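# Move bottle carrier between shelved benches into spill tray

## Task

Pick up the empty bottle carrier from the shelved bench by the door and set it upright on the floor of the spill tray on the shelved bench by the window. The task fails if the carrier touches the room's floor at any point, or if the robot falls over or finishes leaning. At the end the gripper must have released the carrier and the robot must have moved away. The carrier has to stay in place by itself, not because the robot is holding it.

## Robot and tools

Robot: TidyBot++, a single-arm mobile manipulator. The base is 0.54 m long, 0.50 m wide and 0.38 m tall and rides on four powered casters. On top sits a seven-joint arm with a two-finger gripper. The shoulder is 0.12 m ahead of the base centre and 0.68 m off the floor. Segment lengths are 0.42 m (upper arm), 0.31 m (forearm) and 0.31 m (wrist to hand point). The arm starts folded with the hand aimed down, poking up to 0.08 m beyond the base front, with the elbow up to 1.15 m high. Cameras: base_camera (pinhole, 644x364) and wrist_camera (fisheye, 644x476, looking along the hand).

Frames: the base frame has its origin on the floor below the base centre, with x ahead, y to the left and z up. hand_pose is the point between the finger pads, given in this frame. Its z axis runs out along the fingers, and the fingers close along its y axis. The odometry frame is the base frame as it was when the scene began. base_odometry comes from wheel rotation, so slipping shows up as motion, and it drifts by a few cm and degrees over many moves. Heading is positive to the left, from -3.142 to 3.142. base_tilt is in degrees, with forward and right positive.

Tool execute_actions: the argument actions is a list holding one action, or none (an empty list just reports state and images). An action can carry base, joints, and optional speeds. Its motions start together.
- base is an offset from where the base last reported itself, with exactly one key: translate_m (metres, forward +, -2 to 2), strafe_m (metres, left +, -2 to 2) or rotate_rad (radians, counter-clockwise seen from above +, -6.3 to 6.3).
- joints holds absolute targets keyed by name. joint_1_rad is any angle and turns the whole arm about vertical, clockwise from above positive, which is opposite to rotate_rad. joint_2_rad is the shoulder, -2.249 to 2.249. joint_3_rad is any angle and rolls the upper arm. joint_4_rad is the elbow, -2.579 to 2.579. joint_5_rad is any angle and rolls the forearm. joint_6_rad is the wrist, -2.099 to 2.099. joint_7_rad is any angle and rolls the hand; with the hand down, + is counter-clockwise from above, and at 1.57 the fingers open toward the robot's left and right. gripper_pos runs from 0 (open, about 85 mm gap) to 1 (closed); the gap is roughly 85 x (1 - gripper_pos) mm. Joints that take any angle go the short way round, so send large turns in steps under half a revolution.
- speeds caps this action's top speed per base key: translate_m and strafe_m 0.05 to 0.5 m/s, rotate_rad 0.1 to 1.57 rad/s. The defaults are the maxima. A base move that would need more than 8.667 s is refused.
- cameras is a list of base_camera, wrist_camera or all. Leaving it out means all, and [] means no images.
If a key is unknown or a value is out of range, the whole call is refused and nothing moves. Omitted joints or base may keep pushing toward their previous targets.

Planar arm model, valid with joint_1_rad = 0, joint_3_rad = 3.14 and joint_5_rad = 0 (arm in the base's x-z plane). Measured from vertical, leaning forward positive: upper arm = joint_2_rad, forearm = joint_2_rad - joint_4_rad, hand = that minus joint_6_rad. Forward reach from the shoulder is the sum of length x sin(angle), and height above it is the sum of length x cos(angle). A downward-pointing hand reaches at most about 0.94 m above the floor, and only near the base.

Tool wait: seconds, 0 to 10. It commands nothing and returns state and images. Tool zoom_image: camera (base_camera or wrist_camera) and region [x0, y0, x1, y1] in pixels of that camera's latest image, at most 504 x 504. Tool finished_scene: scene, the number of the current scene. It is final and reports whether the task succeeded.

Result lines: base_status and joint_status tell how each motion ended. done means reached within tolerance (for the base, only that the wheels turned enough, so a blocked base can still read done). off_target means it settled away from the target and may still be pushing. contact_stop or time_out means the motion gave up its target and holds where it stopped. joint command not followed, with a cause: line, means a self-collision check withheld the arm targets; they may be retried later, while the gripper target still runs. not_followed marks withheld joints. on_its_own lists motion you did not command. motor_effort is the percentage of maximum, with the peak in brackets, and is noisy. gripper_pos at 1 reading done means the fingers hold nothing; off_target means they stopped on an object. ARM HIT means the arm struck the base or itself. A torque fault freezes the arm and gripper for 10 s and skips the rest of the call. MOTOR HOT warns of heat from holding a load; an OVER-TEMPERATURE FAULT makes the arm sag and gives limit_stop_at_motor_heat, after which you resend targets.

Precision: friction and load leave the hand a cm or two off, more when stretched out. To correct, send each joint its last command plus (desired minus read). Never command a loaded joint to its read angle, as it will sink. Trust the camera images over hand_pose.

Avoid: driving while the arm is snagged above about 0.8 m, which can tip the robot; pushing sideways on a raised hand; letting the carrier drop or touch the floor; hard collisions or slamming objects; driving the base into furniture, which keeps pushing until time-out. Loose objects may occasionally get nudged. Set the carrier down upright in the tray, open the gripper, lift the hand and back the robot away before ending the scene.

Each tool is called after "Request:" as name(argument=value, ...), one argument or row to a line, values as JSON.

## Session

Request:
execute_actions(
  actions=[],
)

Scene clock: 0.00 s.
base_odometry: x=+0.000 y=+0.000 heading=+0.000 (m, m, rad; odometry frame)
base_tilt: forward=-0.2 right=+0.0 (deg)
base_status: not commanded
joint_positions: joint_1_rad=-0.031 joint_2_rad=-0.313 joint_3_rad=+3.157 joint_4_rad=-2.515 joint_5_rad=-0.039 joint_6_rad=-0.840 joint_7_rad=+1.587 gripper_pos=+0.000
joint_status: not commanded
motor_effort: joint_1_rad=-1 joint_2_rad=-2 joint_3_rad=-1 joint_4_rad=+14 joint_5_rad=+0 joint_6_rad=-1 joint_7_rad=+0 (%)
hand_pose: x=+0.2740 y=+0.0133 z=+0.5870 quat_wxyz=(-0.017, +0.999, +0.004, +0.049) (m; base frame)
pictures: base_camera, wrist_camera
Images, in order (width x height): base_camera 644x364, wrist_camera 644x476.

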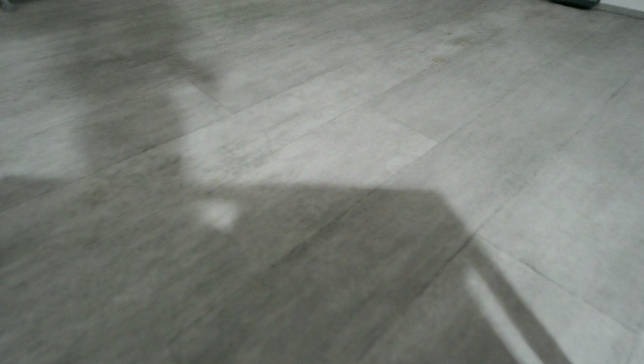

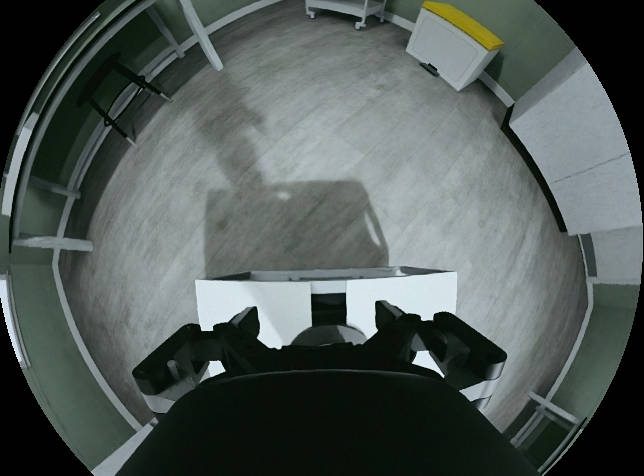

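Request:
execute_actions(
  actions=[
    {"base":{"rotate_rad":-2.35},"joints":{"joint_1_rad":0.02,"joint_2_rad":-0.32,"joint_3_rad":3.13,"joint_4_rad":-1.94,"joint_6_rad":0.0,"joint_5_rad":0.03}},
  ],
)

Scene clock: 7.37 s.
base_odometry: x=+0.000 y=+0.000 heading=-2.349 (m, m, rad; odometry frame)
base_tilt: forward=-0.2 right=+0.0 (deg)
base_status: done
joint_positions: joint_1_rad=+0.003 joint_2_rad=-0.313 joint_3_rad=+3.150 joint_4_rad=-1.949 joint_5_rad=+0.002 joint_6_rad=-0.019 joint_7_rad=+1.587 gripper_pos=+0.000
joint_status: all done
motor_effort: joint_1_rad=-1(1) joint_2_rad=-11(12) joint_3_rad=-1(1) joint_4_rad=+23(24) joint_5_rad=+0(1) joint_6_rad=+7(7) joint_7_rad=+0(0) (%)
hand_pose: x=+0.6134 y=-0.0049 z=+1.0353 quat_wxyz=(+0.009, +0.736, +0.002, +0.677) (m; base frame)
pictures: base_camera, wrist_camera
Images, in order (width x height): base_camera 644x364, wrist_camera 644x476.

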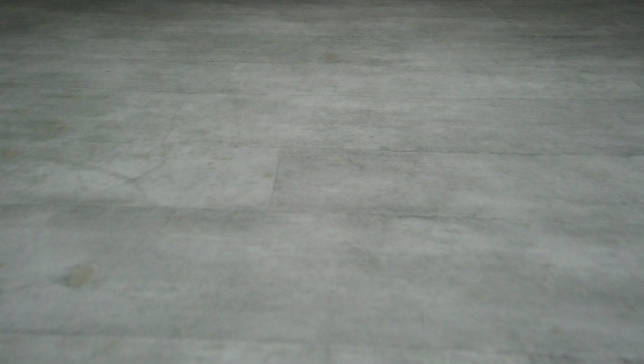

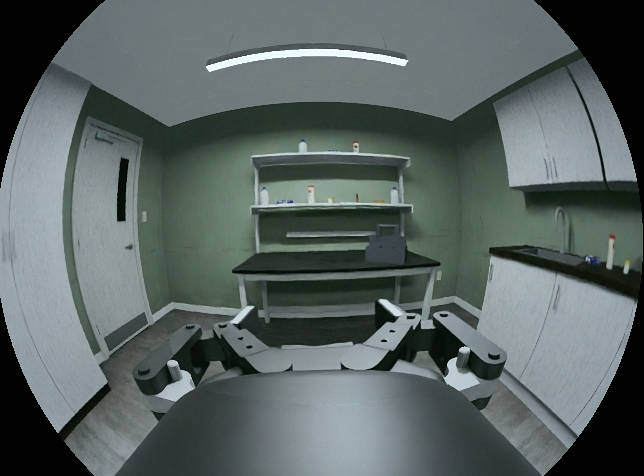

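Request:
execute_actions(
  actions=[
    {"base":{"strafe_m":-0.5}},
  ],
  cameras=[],
)

Request:
execute_actions(
  actions=[
    {"base":{"translate_m":1.0},"joints":{"joint_6_rad":0.07}},
  ],
)

Scene clock: 14.47 s.
base_odometry: x=-0.355 y=+0.352 heading=-2.350 (m, m, rad; odometry frame)
base_tilt: forward=-0.2 right=-0.1 (deg)
base_status: done
joint_positions: joint_1_rad=+0.004 joint_2_rad=-0.313 joint_3_rad=+3.147 joint_4_rad=-1.949 joint_5_rad=+0.002 joint_6_rad=-0.019 joint_7_rad=+1.587 gripper_pos=+0.000
joint_status: not commanded
motor_effort: joint_1_rad=-1(2) joint_2_rad=-11(12) joint_3_rad=-1(4) joint_4_rad=+24(23) joint_5_rad=+0(0) joint_6_rad=+7(7) joint_7_rad=+0(0) (%)
hand_pose: x=+0.6134 y=-0.0040 z=+1.0353 quat_wxyz=(+0.009, +0.736, +0.003, +0.677) (m; base frame)
pictures: none
No camera images: the call's "cameras" was empty. Leave "cameras" out to get every camera's image.

Scene clock: 17.83 s.
base_odometry: x=-1.059 y=-0.359 heading=-2.350 (m, m, rad; odometry frame)
base_tilt: forward=-0.2 right=+0.0 (deg)
base_status: done
joint_positions: joint_1_rad=+0.005 joint_2_rad=-0.314 joint_3_rad=+3.147 joint_4_rad=-1.947 joint_5_rad=+0.002 joint_6_rad=+0.052 joint_7_rad=+1.587 gripper_pos=+0.000
joint_status: all done
motor_effort: joint_1_rad=+0(0) joint_2_rad=-11(14) joint_3_rad=-1(0) joint_4_rad=+23(25) joint_5_rad=+0(0) joint_6_rad=+7(7) joint_7_rad=+0(0) (%)
hand_pose: x=+0.6142 y=-0.0040 z=+1.0591 quat_wxyz=(+0.009, +0.711, +0.003, +0.703) (m; base frame)
pictures: base_camera, wrist_camera
Images, in order (width x height): base_camera 644x364, wrist_camera 644x476.

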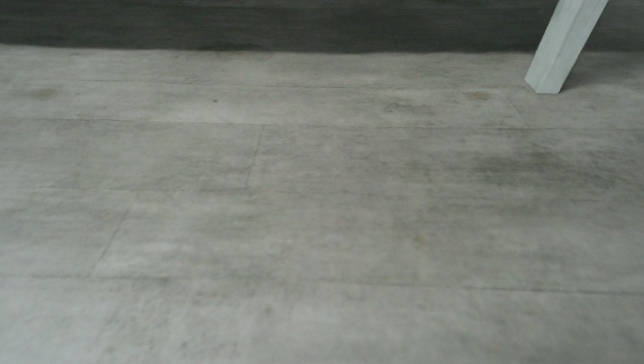

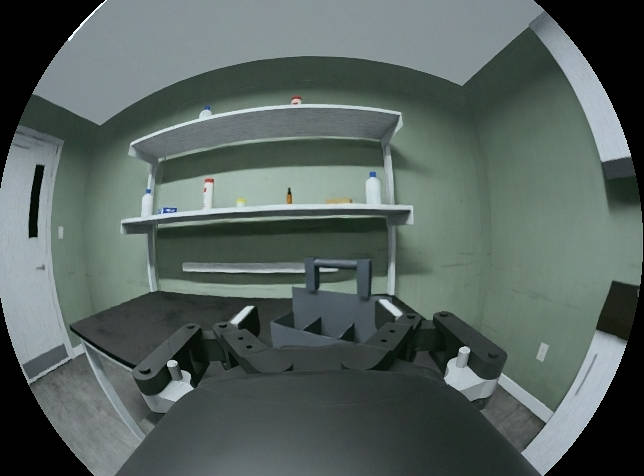

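Request:
execute_actions(
  actions=[
    {"base":{"rotate_rad":-0.35},"joints":{"joint_7_rad":0.0,"gripper_pos":0.33}},
  ],
  cameras=[],
)

Request:
execute_actions(
  actions=[
    {"base":{"strafe_m":0.28}},
  ],
)

Scene clock: 25.20 s.
base_odometry: x=-1.059 y=-0.359 heading=-2.699 (m, m, rad; odometry frame)
base_tilt: forward=-0.2 right=-0.1 (deg)
base_status: done
joint_positions: joint_1_rad=+0.009 joint_2_rad=-0.314 joint_3_rad=+3.144 joint_4_rad=-1.947 joint_5_rad=+0.003 joint_6_rad=+0.052 joint_7_rad=+0.018 gripper_pos=+0.330
joint_status: all done
motor_effort: joint_1_rad=-1(2) joint_2_rad=-11(12) joint_3_rad=-1(1) joint_4_rad=+24(24) joint_5_rad=+0(1) joint_6_rad=+7(7) joint_7_rad=+1(0) (%)
hand_pose: x=+0.6142 y=-0.0049 z=+1.0592 quat_wxyz=(-0.489, +0.505, -0.501, +0.505) (m; base frame)
pictures: none
No camera images: the call's "cameras" was empty. Leave "cameras" out to get every camera's image.

Scene clock: 27.07 s.
base_odometry: x=-0.939 y=-0.613 heading=-2.700 (m, m, rad; odometry frame)
base_tilt: forward=-0.2 right=-0.1 (deg)
base_status: done
joint_positions: joint_1_rad=+0.010 joint_2_rad=-0.314 joint_3_rad=+3.141 joint_4_rad=-1.947 joint_5_rad=+0.003 joint_6_rad=+0.052 joint_7_rad=+0.018 gripper_pos=+0.330
joint_status: not commanded
motor_effort: joint_1_rad=+0(2) joint_2_rad=-11(13) joint_3_rad=-1(2) joint_4_rad=+24(25) joint_5_rad=+0(0) joint_6_rad=+7(8) joint_7_rad=+0(0) (%)
hand_pose: x=+0.6142 y=-0.0033 z=+1.0591 quat_wxyz=(-0.490, +0.505, -0.500, +0.505) (m; base frame)
pictures: base_camera, wrist_camera
Images, in order (width x height): base_camera 644x364, wrist_camera 644x476.

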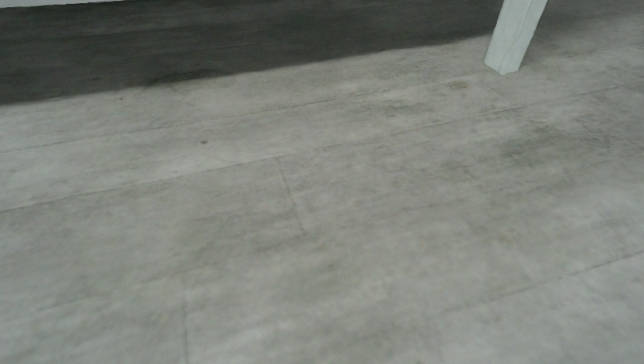

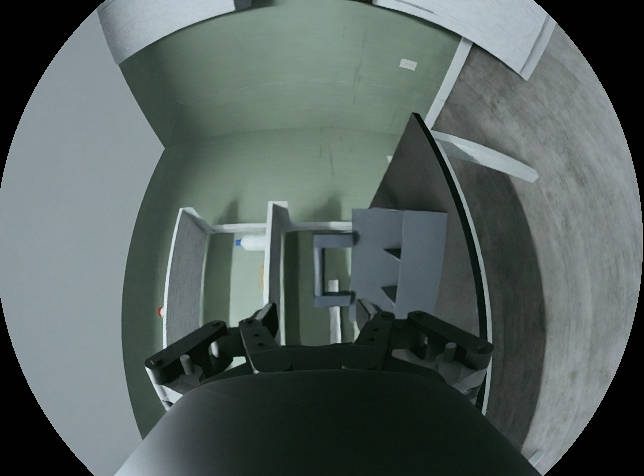

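Request:
execute_actions(
  actions=[
    {"base":{"translate_m":0.26},"joints":{"joint_6_rad":0.05},"speeds":{"translate_m":0.25}},
  ],
  cameras=["wrist_camera"],
)

Scene clock: 33.37 s.
base_odometry: x=-1.174 y=-0.724 heading=-2.700 (m, m, rad; odometry frame)
base_tilt: forward=-0.2 right=-0.1 (deg)
base_status: done
joint_positions: joint_1_rad=+0.010 joint_2_rad=-0.315 joint_3_rad=+3.141 joint_4_rad=-1.947 joint_5_rad=+0.003 joint_6_rad=+0.052 joint_7_rad=+0.018 gripper_pos=+0.330
joint_status: all done
motor_effort: joint_1_rad=-1(2) joint_2_rad=-10(14) joint_3_rad=-1(0) joint_4_rad=+24(24) joint_5_rad=+1(1) joint_6_rad=+7(8) joint_7_rad=+1(0) (%)
hand_pose: x=+0.6138 y=-0.0033 z=+1.0597 quat_wxyz=(-0.490, +0.505, -0.500, +0.505) (m; base frame)
pictures: wrist_camera
Images, in order (width x height): wrist_camera 644x476.

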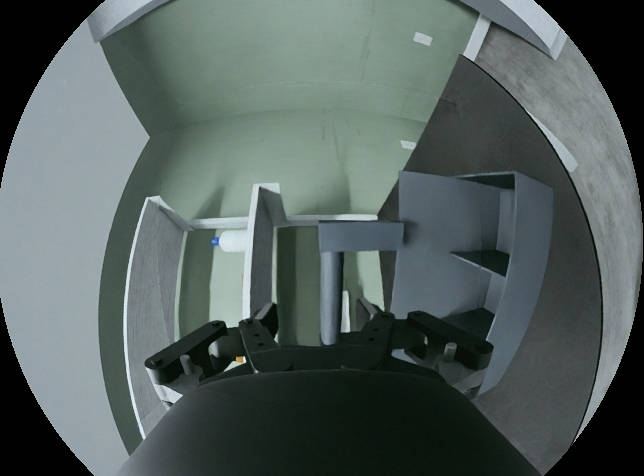

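Request:
execute_actions(
  actions=[
    {"base":{"translate_m":0.095},"joints":{"joint_4_rad":-2.0,"joint_6_rad":0.11},"speeds":{"translate_m":0.1}},
  ],
  cameras=["wrist_camera"],
)

Scene clock: 39.40 s.
base_odometry: x=-1.260 y=-0.765 heading=-2.700 (m, m, rad; odometry frame)
base_tilt: forward=-0.2 right=+0.0 (deg)
base_status: done
joint_positions: joint_1_rad=+0.010 joint_2_rad=-0.316 joint_3_rad=+3.141 joint_4_rad=-1.992 joint_5_rad=+0.003 joint_6_rad=+0.085 joint_7_rad=+0.018 gripper_pos=+0.330
joint_status: all done
motor_effort: joint_1_rad=+0(0) joint_2_rad=-10(14) joint_3_rad=-1(0) joint_4_rad=+24(25) joint_5_rad=+0(0) joint_6_rad=+7(7) joint_7_rad=+1(0) (%)
hand_pose: x=+0.6119 y=-0.0032 z=+1.0428 quat_wxyz=(-0.488, +0.508, -0.502, +0.502) (m; base frame)
pictures: wrist_camera
Images, in order (width x height): wrist_camera 644x476.

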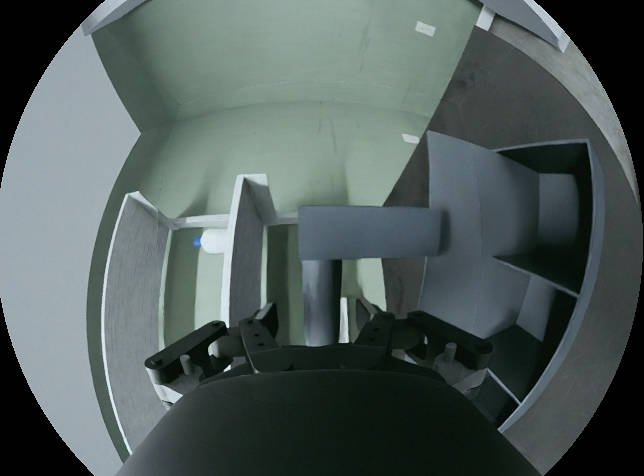

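Request:
execute_actions(
  actions=[
    {"base":{"translate_m":0.022},"speeds":{"translate_m":0.08}},
  ],
  cameras=[],
)

Request:
execute_actions(
  actions=[
    {"joints":{"gripper_pos":1}},
  ],
  cameras=["wrist_camera"],
)

Request:
execute_actions(
  actions=[
    {"joints":{"joint_2_rad":-0.42,"joint_4_rad":-1.78,"joint_6_rad":-0.17}},
  ],
  cameras=["wrist_camera"],
)

Scene clock: 46.13 s.
base_odometry: x=-1.280 y=-0.774 heading=-2.700 (m, m, rad; odometry frame)
base_tilt: forward=-0.2 right=-0.1 (deg)
base_status: done
joint_positions: joint_1_rad=+0.010 joint_2_rad=-0.316 joint_3_rad=+3.141 joint_4_rad=-1.992 joint_5_rad=+0.003 joint_6_rad=+0.086 joint_7_rad=+0.018 gripper_pos=+0.330
joint_status: not commanded
motor_effort: joint_1_rad=-1(0) joint_2_rad=-11(13) joint_3_rad=-1(0) joint_4_rad=+23(23) joint_5_rad=+1(1) joint_6_rad=+8(8) joint_7_rad=+0(0) (%)
hand_pose: x=+0.6120 y=-0.0032 z=+1.0429 quat_wxyz=(-0.488, +0.508, -0.502, +0.503) (m; base frame)
pictures: none
No camera images: the call's "cameras" was empty. Leave "cameras" out to get every camera's image.

Scene clock: 47.03 s.
base_odometry: x=-1.280 y=-0.774 heading=-2.700 (m, m, rad; odometry frame)
base_tilt: forward=-0.2 right=-0.1 (deg)
base_status: not commanded
joint_positions: joint_1_rad=+0.010 joint_2_rad=-0.316 joint_3_rad=+3.141 joint_4_rad=-1.997 joint_5_rad=+0.003 joint_6_rad=+0.086 joint_7_rad=+0.018 gripper_pos=+0.749
joint_status: gripper_pos off_target (ended at +0.749, target +1.000)
motor_effort: joint_1_rad=+0(1) joint_2_rad=-11(14) joint_3_rad=-1(3) joint_4_rad=+24(27) joint_5_rad=+1(1) joint_6_rad=+8(10) joint_7_rad=+2(2) (%)
hand_pose: x=+0.6118 y=-0.0032 z=+1.0400 quat_wxyz=(-0.487, +0.509, -0.503, +0.501) (m; base frame)
pictures: wrist_camera
Images, in order (width x height): wrist_camera 644x476.

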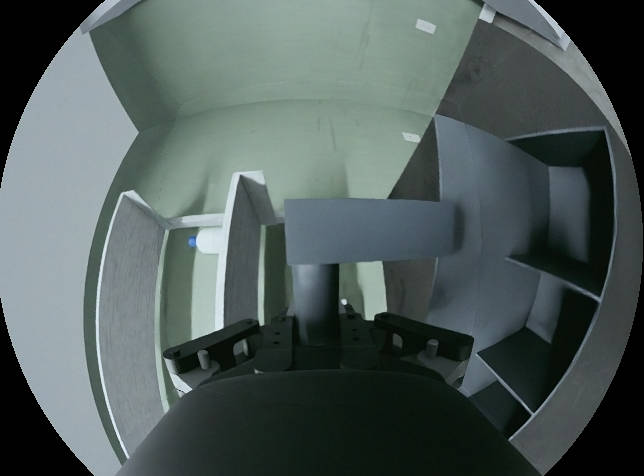

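Scene clock: 48.30 s.
base_odometry: x=-1.280 y=-0.774 heading=-2.700 (m, m, rad; odometry frame)
base_tilt: forward=-0.2 right=-0.1 (deg)
base_status: not commanded
joint_positions: joint_1_rad=+0.010 joint_2_rad=-0.393 joint_3_rad=+3.141 joint_4_rad=-1.808 joint_5_rad=+0.003 joint_6_rad=-0.163 joint_7_rad=+0.018 gripper_pos=+0.749
joint_status: all done
motor_effort: joint_1_rad=-1(0) joint_2_rad=-11(17) joint_3_rad=-1(1) joint_4_rad=+27(30) joint_5_rad=+0(1) joint_6_rad=+10(11) joint_7_rad=+1(1) (%)
hand_pose: x=+0.5798 y=-0.0031 z=+1.1168 quat_wxyz=(-0.490, +0.505, -0.499, +0.506) (m; base frame)
pictures: wrist_camera
Images, in order (width x height): wrist_camera 644x476.

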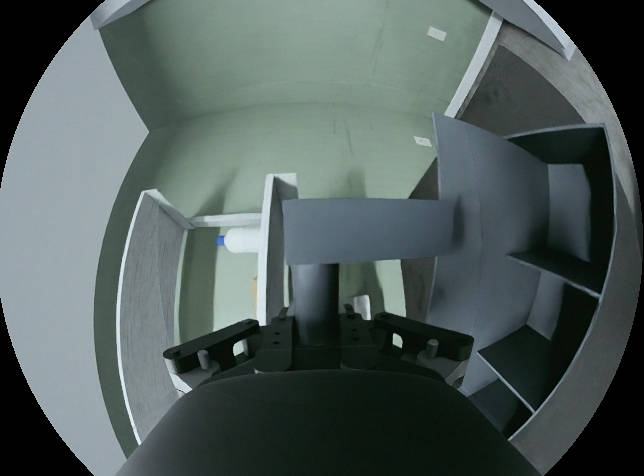

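Request:
execute_actions(
  actions=[
    {"base":{"translate_m":-0.7},"speeds":{"translate_m":0.4}},
  ],
  cameras=[],
)

Request:
execute_actions(
  actions=[
    {"base":{"rotate_rad":-2.79},"joints":{"joint_2_rad":-0.5,"joint_4_rad":-1.88},"speeds":{"rotate_rad":0.9}},
  ],
  cameras=["base_camera"],
)

Request:
execute_actions(
  actions=[
    {"base":{"translate_m":1.0},"joints":{"joint_1_rad":-0.6}},
  ],
)

Scene clock: 58.63 s.
base_odometry: x=-0.647 y=-0.476 heading=-2.700 (m, m, rad; odometry frame)
base_tilt: forward=-0.2 right=-0.1 (deg)
base_status: done
joint_positions: joint_1_rad=+0.011 joint_2_rad=-0.399 joint_3_rad=+3.140 joint_4_rad=-1.808 joint_5_rad=+0.005 joint_6_rad=-0.167 joint_7_rad=+0.018 gripper_pos=+0.749
joint_status: not commanded
motor_effort: joint_1_rad=+0(2) joint_2_rad=-10(15) joint_3_rad=-1(5) joint_4_rad=+27(29) joint_5_rad=+0(0) joint_6_rad=+10(11) joint_7_rad=+0(0) (%)
hand_pose: x=+0.5772 y=-0.0031 z=+1.1184 quat_wxyz=(-0.490, +0.505, -0.498, +0.507) (m; base frame)
pictures: none
No camera images: the call's "cameras" was empty. Leave "cameras" out to get every camera's image.

Scene clock: 62.63 s.
base_odometry: x=-0.647 y=-0.476 heading=+0.794 (m, m, rad; odometry frame)
base_tilt: forward=-0.2 right=-0.1 (deg)
base_status: done
joint_positions: joint_1_rad=+0.011 joint_2_rad=-0.464 joint_3_rad=+3.139 joint_4_rad=-1.893 joint_5_rad=+0.006 joint_6_rad=-0.168 joint_7_rad=+0.018 gripper_pos=+0.749
joint_status: all done
motor_effort: joint_1_rad=+0(2) joint_2_rad=-8(13) joint_3_rad=-1(3) joint_4_rad=+28(29) joint_5_rad=+0(1) joint_6_rad=+10(11) joint_7_rad=+0(1) (%)
hand_pose: x=+0.5530 y=-0.0020 z=+1.0942 quat_wxyz=(-0.485, +0.510, -0.503, +0.502) (m; base frame)
pictures: base_camera
Images, in order (width x height): base_camera 644x364.

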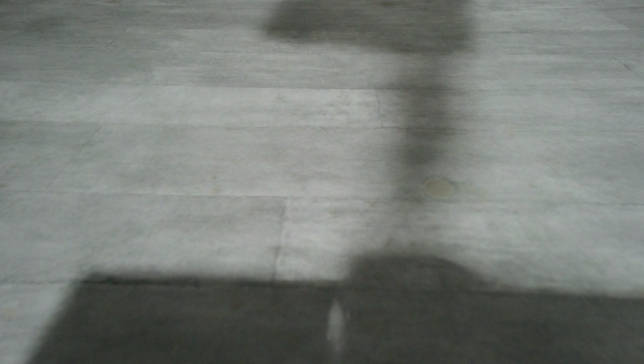

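Scene clock: 66.00 s.
base_odometry: x=+0.055 y=+0.237 heading=+0.793 (m, m, rad; odometry frame)
base_tilt: forward=-0.2 right=-0.1 (deg)
base_status: done
joint_positions: joint_1_rad=-0.580 joint_2_rad=-0.474 joint_3_rad=+3.139 joint_4_rad=-1.894 joint_5_rad=+0.006 joint_6_rad=-0.168 joint_7_rad=+0.018 gripper_pos=+0.749
joint_status: all done
motor_effort: joint_1_rad=+0(0) joint_2_rad=-8(11) joint_3_rad=-1(1) joint_4_rad=+26(28) joint_5_rad=+0(1) joint_6_rad=+10(10) joint_7_rad=+1(0) (%)
hand_pose: x=+0.4773 y=+0.2380 z=+1.0981 quat_wxyz=(-0.613, +0.632, -0.331, +0.340) (m; base frame)
pictures: base_camera, wrist_camera
Images, in order (width x height): base_camera 644x364, wrist_camera 644x476.

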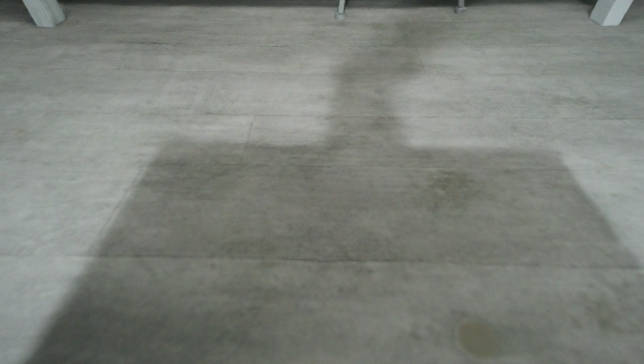

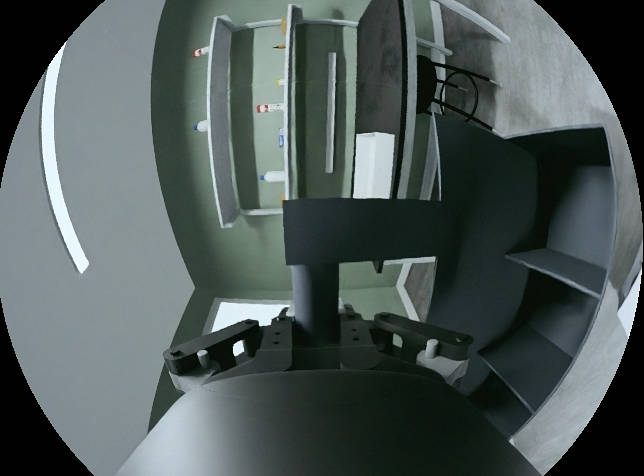

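Request:
execute_actions(
  actions=[
    {"base":{"strafe_m":0.34},"joints":{"joint_1_rad":-0.45,"joint_2_rad":-0.42,"joint_4_rad":-1.78,"joint_6_rad":-0.2}},
  ],
  cameras=[],
)

Request:
execute_actions(
  actions=[
    {"base":{"translate_m":0.3}},
  ],
)

Scene clock: 77.67 s.
base_odometry: x=-0.187 y=+0.475 heading=+0.792 (m, m, rad; odometry frame)
base_tilt: forward=-0.2 right=-0.1 (deg)
base_status: done
joint_positions: joint_1_rad=-0.465 joint_2_rad=-0.424 joint_3_rad=+3.136 joint_4_rad=-1.812 joint_5_rad=+0.006 joint_6_rad=-0.194 joint_7_rad=+0.018 gripper_pos=+0.749
joint_status: all done
motor_effort: joint_1_rad=-1(3) joint_2_rad=-10(10) joint_3_rad=-1(2) joint_4_rad=+27(28) joint_5_rad=+0(0) joint_6_rad=+10(10) joint_7_rad=+0(0) (%)
hand_pose: x=+0.5170 y=+0.2043 z=+1.1187 quat_wxyz=(-0.594, +0.611, -0.364, +0.376) (m; base frame)
pictures: none
No camera images: the call's "cameras" was empty. Leave "cameras" out to get every camera's image.

Scene clock: 79.60 s.
base_odometry: x=+0.024 y=+0.689 heading=+0.793 (m, m, rad; odometry frame)
base_tilt: forward=-0.2 right=-0.1 (deg)
base_status: done
joint_positions: joint_1_rad=-0.465 joint_2_rad=-0.412 joint_3_rad=+3.136 joint_4_rad=-1.811 joint_5_rad=+0.006 joint_6_rad=-0.197 joint_7_rad=+0.018 gripper_pos=+0.749
joint_status: not commanded
motor_effort: joint_1_rad=+0(0) joint_2_rad=-10(13) joint_3_rad=-1(1) joint_4_rad=+27(29) joint_5_rad=+0(0) joint_6_rad=+10(11) joint_7_rad=+0(0) (%)
hand_pose: x=+0.5215 y=+0.2066 z=+1.1129 quat_wxyz=(-0.590, +0.615, -0.367, +0.373) (m; base frame)
pictures: base_camera, wrist_camera
Images, in order (width x height): base_camera 644x364, wrist_camera 644x476.

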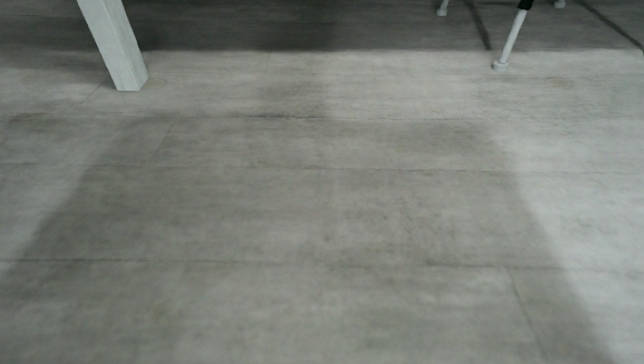

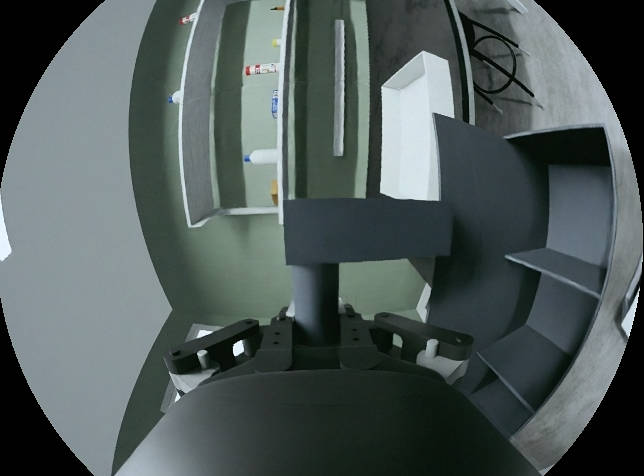

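Request:
execute_actions(
  actions=[
    {"base":{"strafe_m":0.02},"joints":{"joint_1_rad":0.02,"joint_2_rad":-0.22,"joint_4_rad":-1.42,"joint_6_rad":-0.3}},
  ],
  cameras=[],
)

Request:
execute_actions(
  actions=[
    {"base":{"translate_m":0.42},"speeds":{"translate_m":0.3}},
  ],
)

Scene clock: 87.27 s.
base_odometry: x=+0.009 y=+0.704 heading=+0.793 (m, m, rad; odometry frame)
base_tilt: forward=-0.2 right=-0.1 (deg)
base_status: done
joint_positions: joint_1_rad=+0.001 joint_2_rad=-0.224 joint_3_rad=+3.134 joint_4_rad=-1.457 joint_5_rad=+0.006 joint_6_rad=-0.294 joint_7_rad=+0.018 gripper_pos=+0.749
joint_status: all done
motor_effort: joint_1_rad=+0(1) joint_2_rad=-17(17) joint_3_rad=-1(3) joint_4_rad=+27(29) joint_5_rad=+0(0) joint_6_rad=+10(11) joint_7_rad=+0(0) (%)
hand_pose: x=+0.6327 y=+0.0048 z=+1.2103 quat_wxyz=(-0.506, +0.496, -0.481, +0.516) (m; base frame)
pictures: none
No camera images: the call's "cameras" was empty. Leave "cameras" out to get every camera's image.

Scene clock: 89.63 s.
base_odometry: x=+0.304 y=+1.003 heading=+0.794 (m, m, rad; odometry frame)
base_tilt: forward=-0.2 right=-0.1 (deg)
base_status: done
joint_positions: joint_1_rad=+0.001 joint_2_rad=-0.211 joint_3_rad=+3.134 joint_4_rad=-1.454 joint_5_rad=+0.006 joint_6_rad=-0.297 joint_7_rad=+0.018 gripper_pos=+0.749
joint_status: not commanded
motor_effort: joint_1_rad=+0(1) joint_2_rad=-18(20) joint_3_rad=-1(0) joint_4_rad=+27(29) joint_5_rad=+0(0) joint_6_rad=+10(12) joint_7_rad=+0(0) (%)
hand_pose: x=+0.6397 y=+0.0047 z=+1.2037 quat_wxyz=(-0.502, +0.500, -0.485, +0.513) (m; base frame)
pictures: base_camera, wrist_camera
Images, in order (width x height): base_camera 644x364, wrist_camera 644x476.

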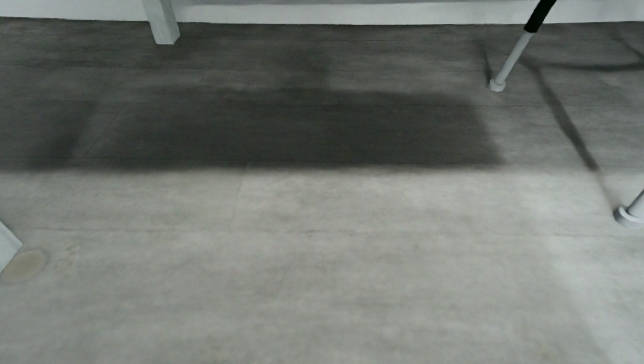

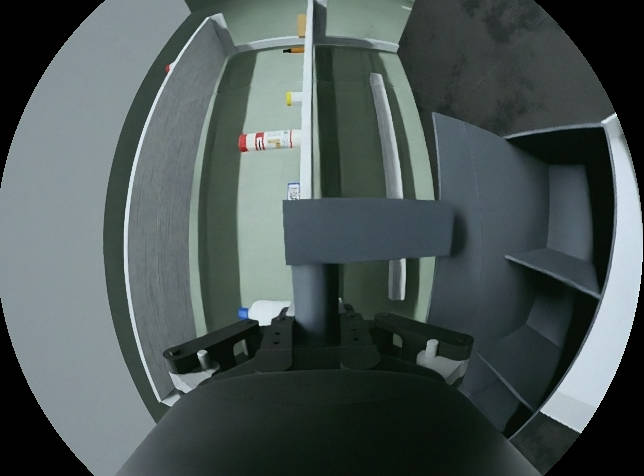

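Request:
execute_actions(
  actions=[
    {"base":{"translate_m":0.035},"joints":{"joint_2_rad":-0.26,"joint_4_rad":-1.75,"joint_6_rad":-0.06}},
  ],
  cameras=["wrist_camera"],
)

Scene clock: 98.23 s.
base_odometry: x=+0.328 y=+1.028 heading=+0.794 (m, m, rad; odometry frame)
base_tilt: forward=-0.2 right=-0.1 (deg)
base_status: done
joint_positions: joint_1_rad=+0.003 joint_2_rad=-0.243 joint_3_rad=+3.134 joint_4_rad=-1.731 joint_5_rad=+0.006 joint_6_rad=-0.082 joint_7_rad=+0.018 gripper_pos=+0.749
joint_status: all done
motor_effort: joint_1_rad=-1(1) joint_2_rad=-13(20) joint_3_rad=-2(1) joint_4_rad=+22(28) joint_5_rad=+1(3) joint_6_rad=+7(11) joint_7_rad=+2(3) (%)
hand_pose: x=+0.6424 y=+0.0043 z=+1.1160 quat_wxyz=(-0.495, +0.507, -0.493, +0.505) (m; base frame)
pictures: wrist_camera
Images, in order (width x height): wrist_camera 644x476.

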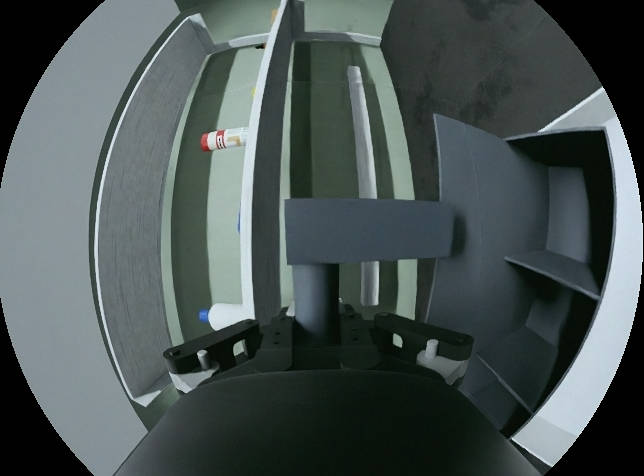

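Request:
execute_actions(
  actions=[
    {"joints":{"joint_2_rad":-0.25,"joint_4_rad":-1.55,"joint_6_rad":-0.22}},
  ],
  cameras=[],
)

Request:
execute_actions(
  actions=[
    {"joints":{"joint_1_rad":-0.13}},
  ],
  cameras=["wrist_camera"],
)

Scene clock: 104.43 s.
base_odometry: x=+0.328 y=+1.028 heading=+0.794 (m, m, rad; odometry frame)
base_tilt: forward=-0.2 right=-0.1 (deg)
base_status: not commanded
joint_positions: joint_1_rad=+0.003 joint_2_rad=-0.241 joint_3_rad=+3.134 joint_4_rad=-1.578 joint_5_rad=+0.006 joint_6_rad=-0.214 joint_7_rad=+0.018 gripper_pos=+0.749
joint_status: all done
motor_effort: joint_1_rad=-1(1) joint_2_rad=-16(19) joint_3_rad=-1(0) joint_4_rad=+27(28) joint_5_rad=+0(1) joint_6_rad=+10(11) joint_7_rad=+0(1) (%)
hand_pose: x=+0.6355 y=+0.0041 z=+1.1691 quat_wxyz=(-0.499, +0.502, -0.488, +0.510) (m; base frame)
pictures: none
No camera images: the call's "cameras" was empty. Leave "cameras" out to get every camera's image.

Scene clock: 105.50 s.
base_odometry: x=+0.328 y=+1.028 heading=+0.794 (m, m, rad; odometry frame)
base_tilt: forward=-0.2 right=-0.1 (deg)
base_status: not commanded
joint_positions: joint_1_rad=-0.115 joint_2_rad=-0.241 joint_3_rad=+3.134 joint_4_rad=-1.578 joint_5_rad=+0.006 joint_6_rad=-0.214 joint_7_rad=+0.018 gripper_pos=+0.749
joint_status: all done
motor_effort: joint_1_rad=-1(2) joint_2_rad=-16(17) joint_3_rad=-1(1) joint_4_rad=+28(28) joint_5_rad=+1(1) joint_6_rad=+10(11) joint_7_rad=+0(0) (%)
hand_pose: x=+0.6315 y=+0.0649 z=+1.1691 quat_wxyz=(-0.528, +0.530, -0.458, +0.480) (m; base frame)
pictures: wrist_camera
Images, in order (width x height): wrist_camera 644x476.

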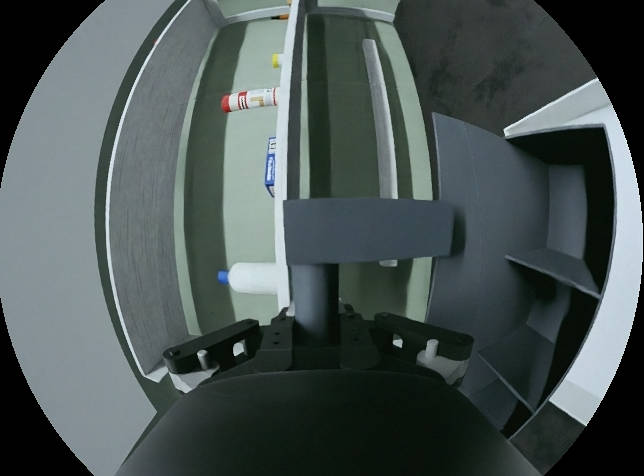

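Request:
execute_actions(
  actions=[
    {"joints":{"joint_2_rad":-0.26,"joint_4_rad":-1.72,"joint_6_rad":-0.06}},
  ],
  cameras=["wrist_camera"],
)

Scene clock: 110.20 s.
base_odometry: x=+0.328 y=+1.028 heading=+0.794 (m, m, rad; odometry frame)
base_tilt: forward=-0.2 right=-0.1 (deg)
base_status: not commanded
joint_positions: joint_1_rad=-0.115 joint_2_rad=-0.241 joint_3_rad=+3.134 joint_4_rad=-1.717 joint_5_rad=+0.006 joint_6_rad=-0.097 joint_7_rad=+0.018 gripper_pos=+0.749
joint_status: all done
motor_effort: joint_1_rad=-1(3) joint_2_rad=-16(17) joint_3_rad=-1(3) joint_4_rad=+26(28) joint_5_rad=+1(3) joint_6_rad=+10(10) joint_7_rad=+1(2) (%)
hand_pose: x=+0.6386 y=+0.0659 z=+1.1194 quat_wxyz=(-0.523, +0.536, -0.462, +0.475) (m; base frame)
pictures: wrist_camera
Images, in order (width x height): wrist_camera 644x476.

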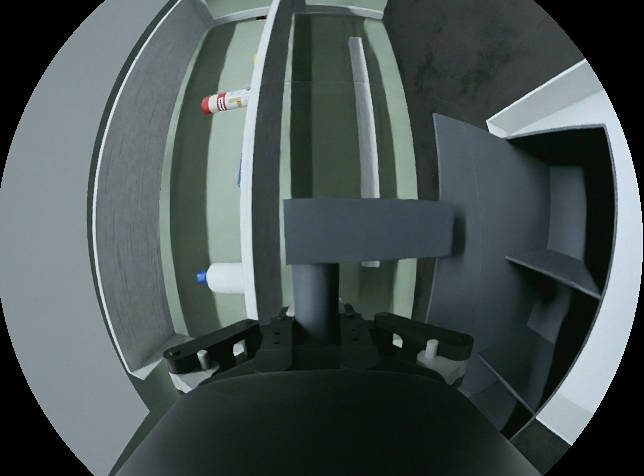

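Request:
execute_actions(
  actions=[
    {"joints":{"joint_4_rad":-1.63,"joint_6_rad":-0.16}},
  ],
  cameras=[],
)

Request:
execute_actions(
  actions=[
    {"base":{"translate_m":0.035},"speeds":{"translate_m":0.1}},
  ],
)

Request:
execute_actions(
  actions=[
    {"joints":{"joint_4_rad":-1.76,"joint_6_rad":-0.03}},
  ],
  cameras=["wrist_camera"],
)

Scene clock: 121.23 s.
base_odometry: x=+0.328 y=+1.028 heading=+0.794 (m, m, rad; odometry frame)
base_tilt: forward=-0.2 right=-0.1 (deg)
base_status: not commanded
joint_positions: joint_1_rad=-0.115 joint_2_rad=-0.241 joint_3_rad=+3.134 joint_4_rad=-1.661 joint_5_rad=+0.006 joint_6_rad=-0.153 joint_7_rad=+0.018 gripper_pos=+0.749
joint_status: all done
motor_effort: joint_1_rad=+0(1) joint_2_rad=-17(18) joint_3_rad=-1(1) joint_4_rad=+27(29) joint_5_rad=+0(0) joint_6_rad=+10(12) joint_7_rad=+0(1) (%)
hand_pose: x=+0.6364 y=+0.0655 z=+1.1369 quat_wxyz=(-0.523, +0.536, -0.463, +0.475) (m; base frame)
pictures: none
No camera images: the call's "cameras" was empty. Leave "cameras" out to get every camera's image.

Scene clock: 122.17 s.
base_odometry: x=+0.353 y=+1.053 heading=+0.794 (m, m, rad; odometry frame)
base_tilt: forward=-0.2 right=-0.1 (deg)
base_status: done
joint_positions: joint_1_rad=-0.115 joint_2_rad=-0.242 joint_3_rad=+3.134 joint_4_rad=-1.661 joint_5_rad=+0.006 joint_6_rad=-0.155 joint_7_rad=+0.018 gripper_pos=+0.749
joint_status: not commanded
motor_effort: joint_1_rad=+0(1) joint_2_rad=-17(20) joint_3_rad=-1(1) joint_4_rad=+27(29) joint_5_rad=-1(1) joint_6_rad=+10(11) joint_7_rad=+0(0) (%)
hand_pose: x=+0.6361 y=+0.0655 z=+1.1368 quat_wxyz=(-0.522, +0.536, -0.463, +0.475) (m; base frame)
pictures: base_camera, wrist_camera
Images, in order (width x height): base_camera 644x364, wrist_camera 644x476.

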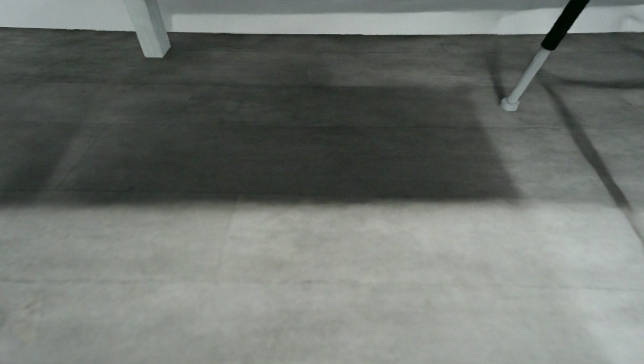

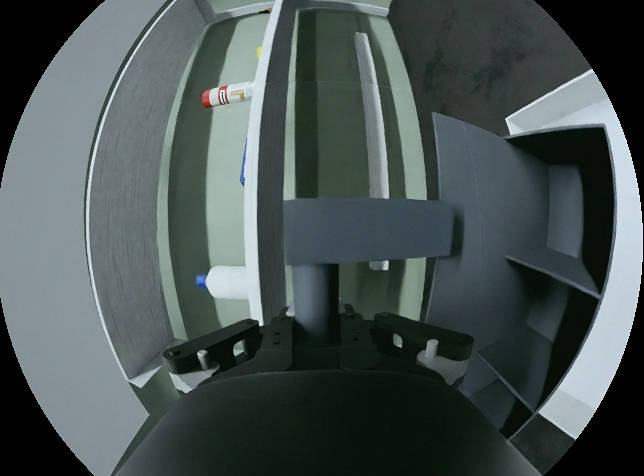

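Scene clock: 123.17 s.
base_odometry: x=+0.353 y=+1.053 heading=+0.794 (m, m, rad; odometry frame)
base_tilt: forward=-0.2 right=-0.1 (deg)
base_status: not commanded
joint_positions: joint_1_rad=-0.115 joint_2_rad=-0.243 joint_3_rad=+3.134 joint_4_rad=-1.743 joint_5_rad=+0.006 joint_6_rad=-0.057 joint_7_rad=+0.018 gripper_pos=+0.749
joint_status: all done
motor_effort: joint_1_rad=-1(3) joint_2_rad=-13(17) joint_3_rad=-2(4) joint_4_rad=+23(28) joint_5_rad=+2(2) joint_6_rad=+8(10) joint_7_rad=+2(3) (%)
hand_pose: x=+0.6385 y=+0.0659 z=+1.1163 quat_wxyz=(-0.527, +0.532, -0.459, +0.478) (m; base frame)
pictures: wrist_camera
Images, in order (width x height): wrist_camera 644x476.

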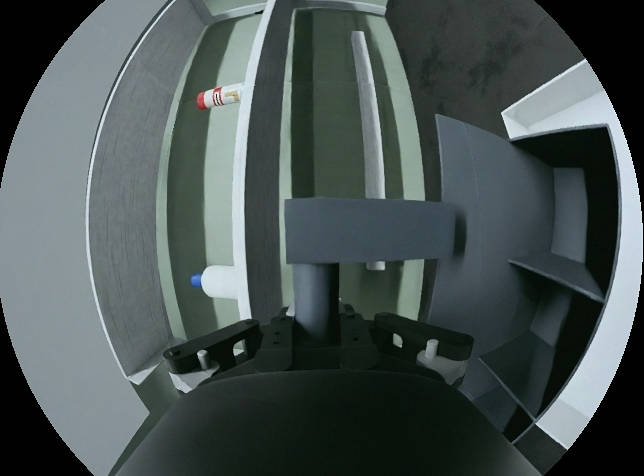

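Request:
execute_actions(
  actions=[
    {"joints":{"joint_4_rad":-1.62,"joint_6_rad":-0.17}},
  ],
  cameras=[],
)

Request:
execute_actions(
  actions=[
    {"base":{"strafe_m":-0.04},"joints":{"joint_1_rad":-0.005},"speeds":{"strafe_m":0.1}},
  ],
)

Request:
execute_actions(
  actions=[
    {"joints":{"joint_4_rad":-1.76,"joint_6_rad":-0.03}},
  ],
  cameras=["wrist_camera"],
)

Scene clock: 134.63 s.
base_odometry: x=+0.353 y=+1.053 heading=+0.794 (m, m, rad; odometry frame)
base_tilt: forward=-0.2 right=-0.1 (deg)
base_status: not commanded
joint_positions: joint_1_rad=-0.115 joint_2_rad=-0.243 joint_3_rad=+3.134 joint_4_rad=-1.653 joint_5_rad=+0.006 joint_6_rad=-0.163 joint_7_rad=+0.018 gripper_pos=+0.749
joint_status: all done
motor_effort: joint_1_rad=+0(0) joint_2_rad=-16(18) joint_3_rad=-1(1) joint_4_rad=+28(28) joint_5_rad=+0(2) joint_6_rad=+10(11) joint_7_rad=+0(2) (%)
hand_pose: x=+0.6353 y=+0.0654 z=+1.1397 quat_wxyz=(-0.523, +0.536, -0.463, +0.475) (m; base frame)
pictures: none
No camera images: the call's "cameras" was empty. Leave "cameras" out to get every camera's image.

Scene clock: 135.63 s.
base_odometry: x=+0.381 y=+1.025 heading=+0.794 (m, m, rad; odometry frame)
base_tilt: forward=-0.2 right=-0.1 (deg)
base_status: done
joint_positions: joint_1_rad=-0.014 joint_2_rad=-0.243 joint_3_rad=+3.135 joint_4_rad=-1.653 joint_5_rad=+0.006 joint_6_rad=-0.165 joint_7_rad=+0.018 gripper_pos=+0.749
joint_status: all done
motor_effort: joint_1_rad=+0(2) joint_2_rad=-17(18) joint_3_rad=+0(3) joint_4_rad=+27(28) joint_5_rad=+0(1) joint_6_rad=+10(11) joint_7_rad=+1(0) (%)
hand_pose: x=+0.6393 y=+0.0123 z=+1.1393 quat_wxyz=(-0.497, +0.512, -0.490, +0.501) (m; base frame)
pictures: base_camera, wrist_camera
Images, in order (width x height): base_camera 644x364, wrist_camera 644x476.

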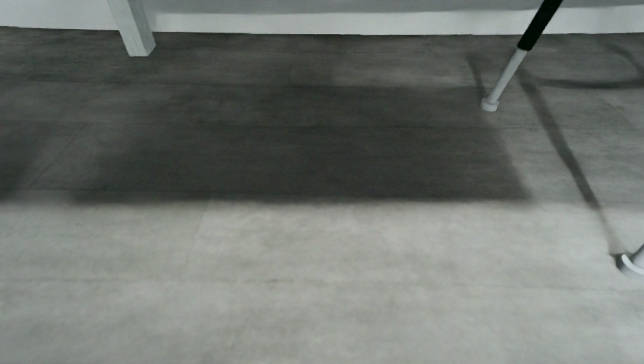

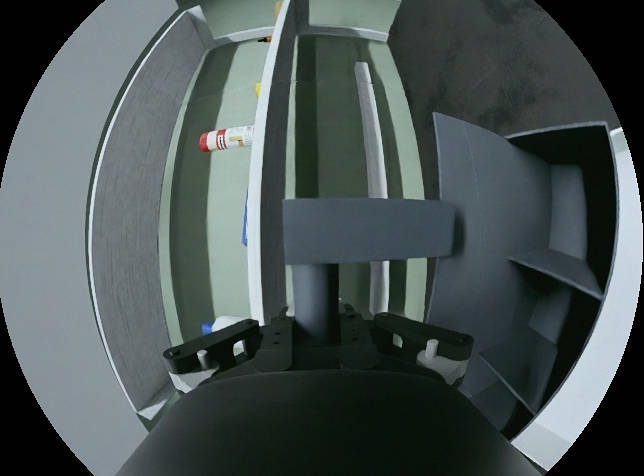

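Scene clock: 136.67 s.
base_odometry: x=+0.381 y=+1.026 heading=+0.794 (m, m, rad; odometry frame)
base_tilt: forward=-0.2 right=-0.1 (deg)
base_status: not commanded
joint_positions: joint_1_rad=-0.014 joint_2_rad=-0.244 joint_3_rad=+3.135 joint_4_rad=-1.745 joint_5_rad=+0.006 joint_6_rad=-0.056 joint_7_rad=+0.018 gripper_pos=+0.749
joint_status: all done
motor_effort: joint_1_rad=+0(2) joint_2_rad=-13(17) joint_3_rad=-1(3) joint_4_rad=+23(26) joint_5_rad=+1(2) joint_6_rad=+8(10) joint_7_rad=+2(2) (%)
hand_pose: x=+0.6421 y=+0.0124 z=+1.1161 quat_wxyz=(-0.502, +0.508, -0.485, +0.505) (m; base frame)
pictures: wrist_camera
Images, in order (width x height): wrist_camera 644x476.

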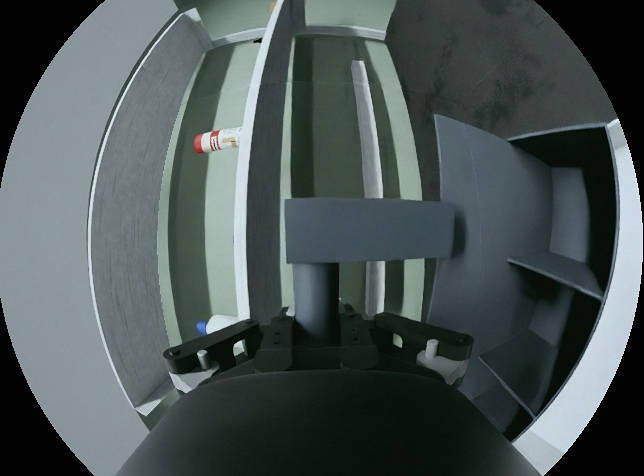

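Request:
execute_actions(
  actions=[
    {"joints":{"joint_4_rad":-1.6,"joint_6_rad":-0.19}},
  ],
  cameras=[],
)

Request:
execute_actions(
  actions=[
    {"base":{"translate_m":-0.22},"joints":{"joint_1_rad":-0.21,"joint_2_rad":0.1,"joint_4_rad":-1.17,"joint_6_rad":-0.23},"speeds":{"translate_m":0.25}},
  ],
)

Scene clock: 160.40 s.
base_odometry: x=+0.381 y=+1.026 heading=+0.794 (m, m, rad; odometry frame)
base_tilt: forward=-0.2 right=+0.0 (deg)
base_status: not commanded
joint_positions: joint_1_rad=-0.014 joint_2_rad=-0.244 joint_3_rad=+3.135 joint_4_rad=-1.631 joint_5_rad=+0.006 joint_6_rad=-0.183 joint_7_rad=+0.018 gripper_pos=+0.749
joint_status: all done
motor_effort: joint_1_rad=+0(0) joint_2_rad=-17(18) joint_3_rad=-1(0) joint_4_rad=+28(29) joint_5_rad=+0(1) joint_6_rad=+10(11) joint_7_rad=+0(2) (%)
hand_pose: x=+0.6376 y=+0.0121 z=+1.1478 quat_wxyz=(-0.499, +0.511, -0.489, +0.502) (m; base frame)
pictures: none
No camera images: the call's "cameras" was empty. Leave "cameras" out to get every camera's image.

Scene clock: 162.27 s.
base_odometry: x=+0.227 y=+0.868 heading=+0.794 (m, m, rad; odometry frame)
base_tilt: forward=-0.2 right=-0.1 (deg)
base_status: done
joint_positions: joint_1_rad=-0.192 joint_2_rad=+0.099 joint_3_rad=+3.135 joint_4_rad=-1.207 joint_5_rad=+0.006 joint_6_rad=-0.225 joint_7_rad=+0.018 gripper_pos=+0.749
joint_status: all done
motor_effort: joint_1_rad=+0(2) joint_2_rad=-30(31) joint_3_rad=-1(0) joint_4_rad=+27(29) joint_5_rad=+1(0) joint_6_rad=+10(11) joint_7_rad=+0(1) (%)
hand_pose: x=+0.7620 y=+0.1300 z=+1.1949 quat_wxyz=(-0.552, +0.541, -0.433, +0.464) (m; base frame)
pictures: base_camera, wrist_camera
Images, in order (width x height): base_camera 644x364, wrist_camera 644x476.

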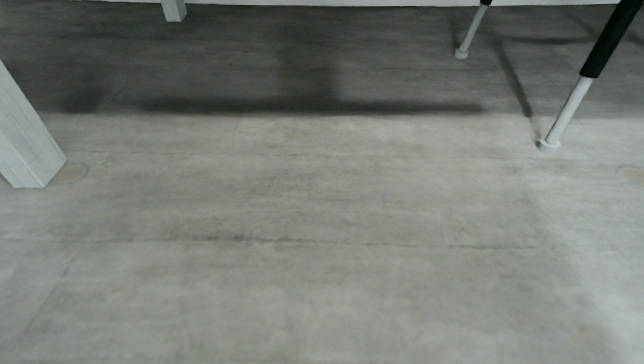

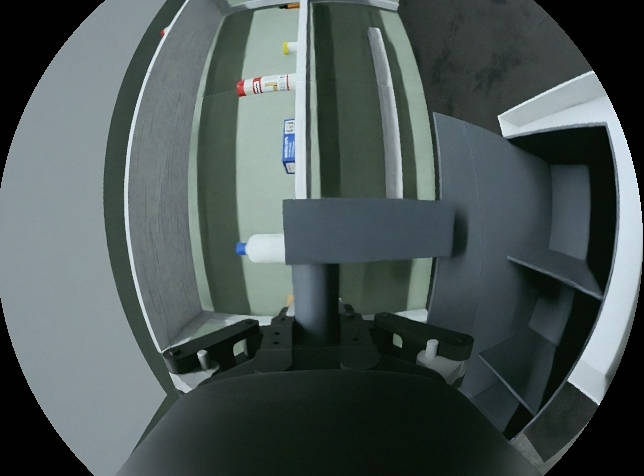

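Request:
execute_actions(
  actions=[
    {"base":{"strafe_m":-0.07},"speeds":{"strafe_m":0.15}},
  ],
  cameras=[],
)

Request:
execute_actions(
  actions=[
    {"base":{"translate_m":-0.025},"joints":{"joint_2_rad":0.08,"joint_4_rad":-1.47,"joint_6_rad":0.0}},
  ],
  cameras=["wrist_camera"],
)

Scene clock: 176.07 s.
base_odometry: x=+0.277 y=+0.819 heading=+0.794 (m, m, rad; odometry frame)
base_tilt: forward=-0.2 right=-0.1 (deg)
base_status: done
joint_positions: joint_1_rad=-0.198 joint_2_rad=+0.100 joint_3_rad=+3.135 joint_4_rad=-1.207 joint_5_rad=+0.006 joint_6_rad=-0.226 joint_7_rad=+0.018 gripper_pos=+0.749
joint_status: not commanded
motor_effort: joint_1_rad=-1(4) joint_2_rad=-30(31) joint_3_rad=-2(2) joint_4_rad=+27(27) joint_5_rad=+0(0) joint_6_rad=+11(10) joint_7_rad=+0(0) (%)
hand_pose: x=+0.7618 y=+0.1339 z=+1.1943 quat_wxyz=(-0.553, +0.543, -0.432, +0.462) (m; base frame)
pictures: none
No camera images: the call's "cameras" was empty. Leave "cameras" out to get every camera's image.

Scene clock: 177.53 s.
base_odometry: x=+0.260 y=+0.801 heading=+0.794 (m, m, rad; odometry frame)
base_tilt: forward=-0.2 right=-0.1 (deg)
base_status: done
joint_positions: joint_1_rad=-0.198 joint_2_rad=+0.100 joint_3_rad=+3.135 joint_4_rad=-1.483 joint_5_rad=+0.006 joint_6_rad=-0.044 joint_7_rad=+0.018 gripper_pos=+0.749
joint_status: all done
motor_effort: joint_1_rad=+0(1) joint_2_rad=-30(35) joint_3_rad=-1(2) joint_4_rad=+27(29) joint_5_rad=+0(0) joint_6_rad=+10(11) joint_7_rad=+0(1) (%)
hand_pose: x=+0.7718 y=+0.1366 z=+1.0794 quat_wxyz=(-0.528, +0.569, -0.452, +0.440) (m; base frame)
pictures: wrist_camera
Images, in order (width x height): wrist_camera 644x476.

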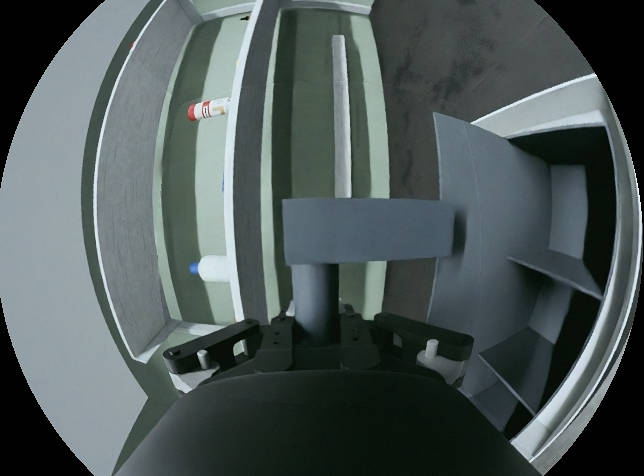

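Request:
execute_actions(
  actions=[
    {"base":{"translate_m":0.01},"joints":{"joint_4_rad":-1.60,"joint_6_rad":0.17}},
  ],
  cameras=["wrist_camera"],
)

Scene clock: 182.40 s.
base_odometry: x=+0.267 y=+0.808 heading=+0.794 (m, m, rad; odometry frame)
base_tilt: forward=-0.2 right=-0.1 (deg)
base_status: done
joint_positions: joint_1_rad=-0.198 joint_2_rad=+0.100 joint_3_rad=+3.135 joint_4_rad=-1.613 joint_5_rad=+0.006 joint_6_rad=+0.125 joint_7_rad=+0.018 gripper_pos=+0.749
joint_status: all done
motor_effort: joint_1_rad=+0(3) joint_2_rad=-31(35) joint_3_rad=-1(4) joint_4_rad=+27(28) joint_5_rad=+0(1) joint_6_rad=+10(11) joint_7_rad=+0(0) (%)
hand_pose: x=+0.7692 y=+0.1365 z=+1.0506 quat_wxyz=(-0.539, +0.559, -0.443, +0.449) (m; base frame)
pictures: wrist_camera
Images, in order (width x height): wrist_camera 644x476.

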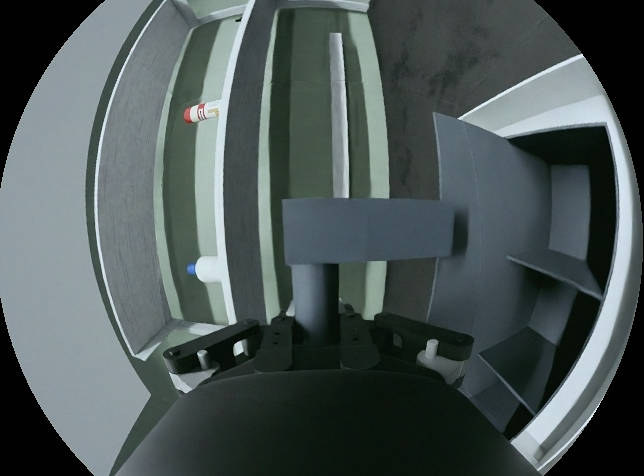

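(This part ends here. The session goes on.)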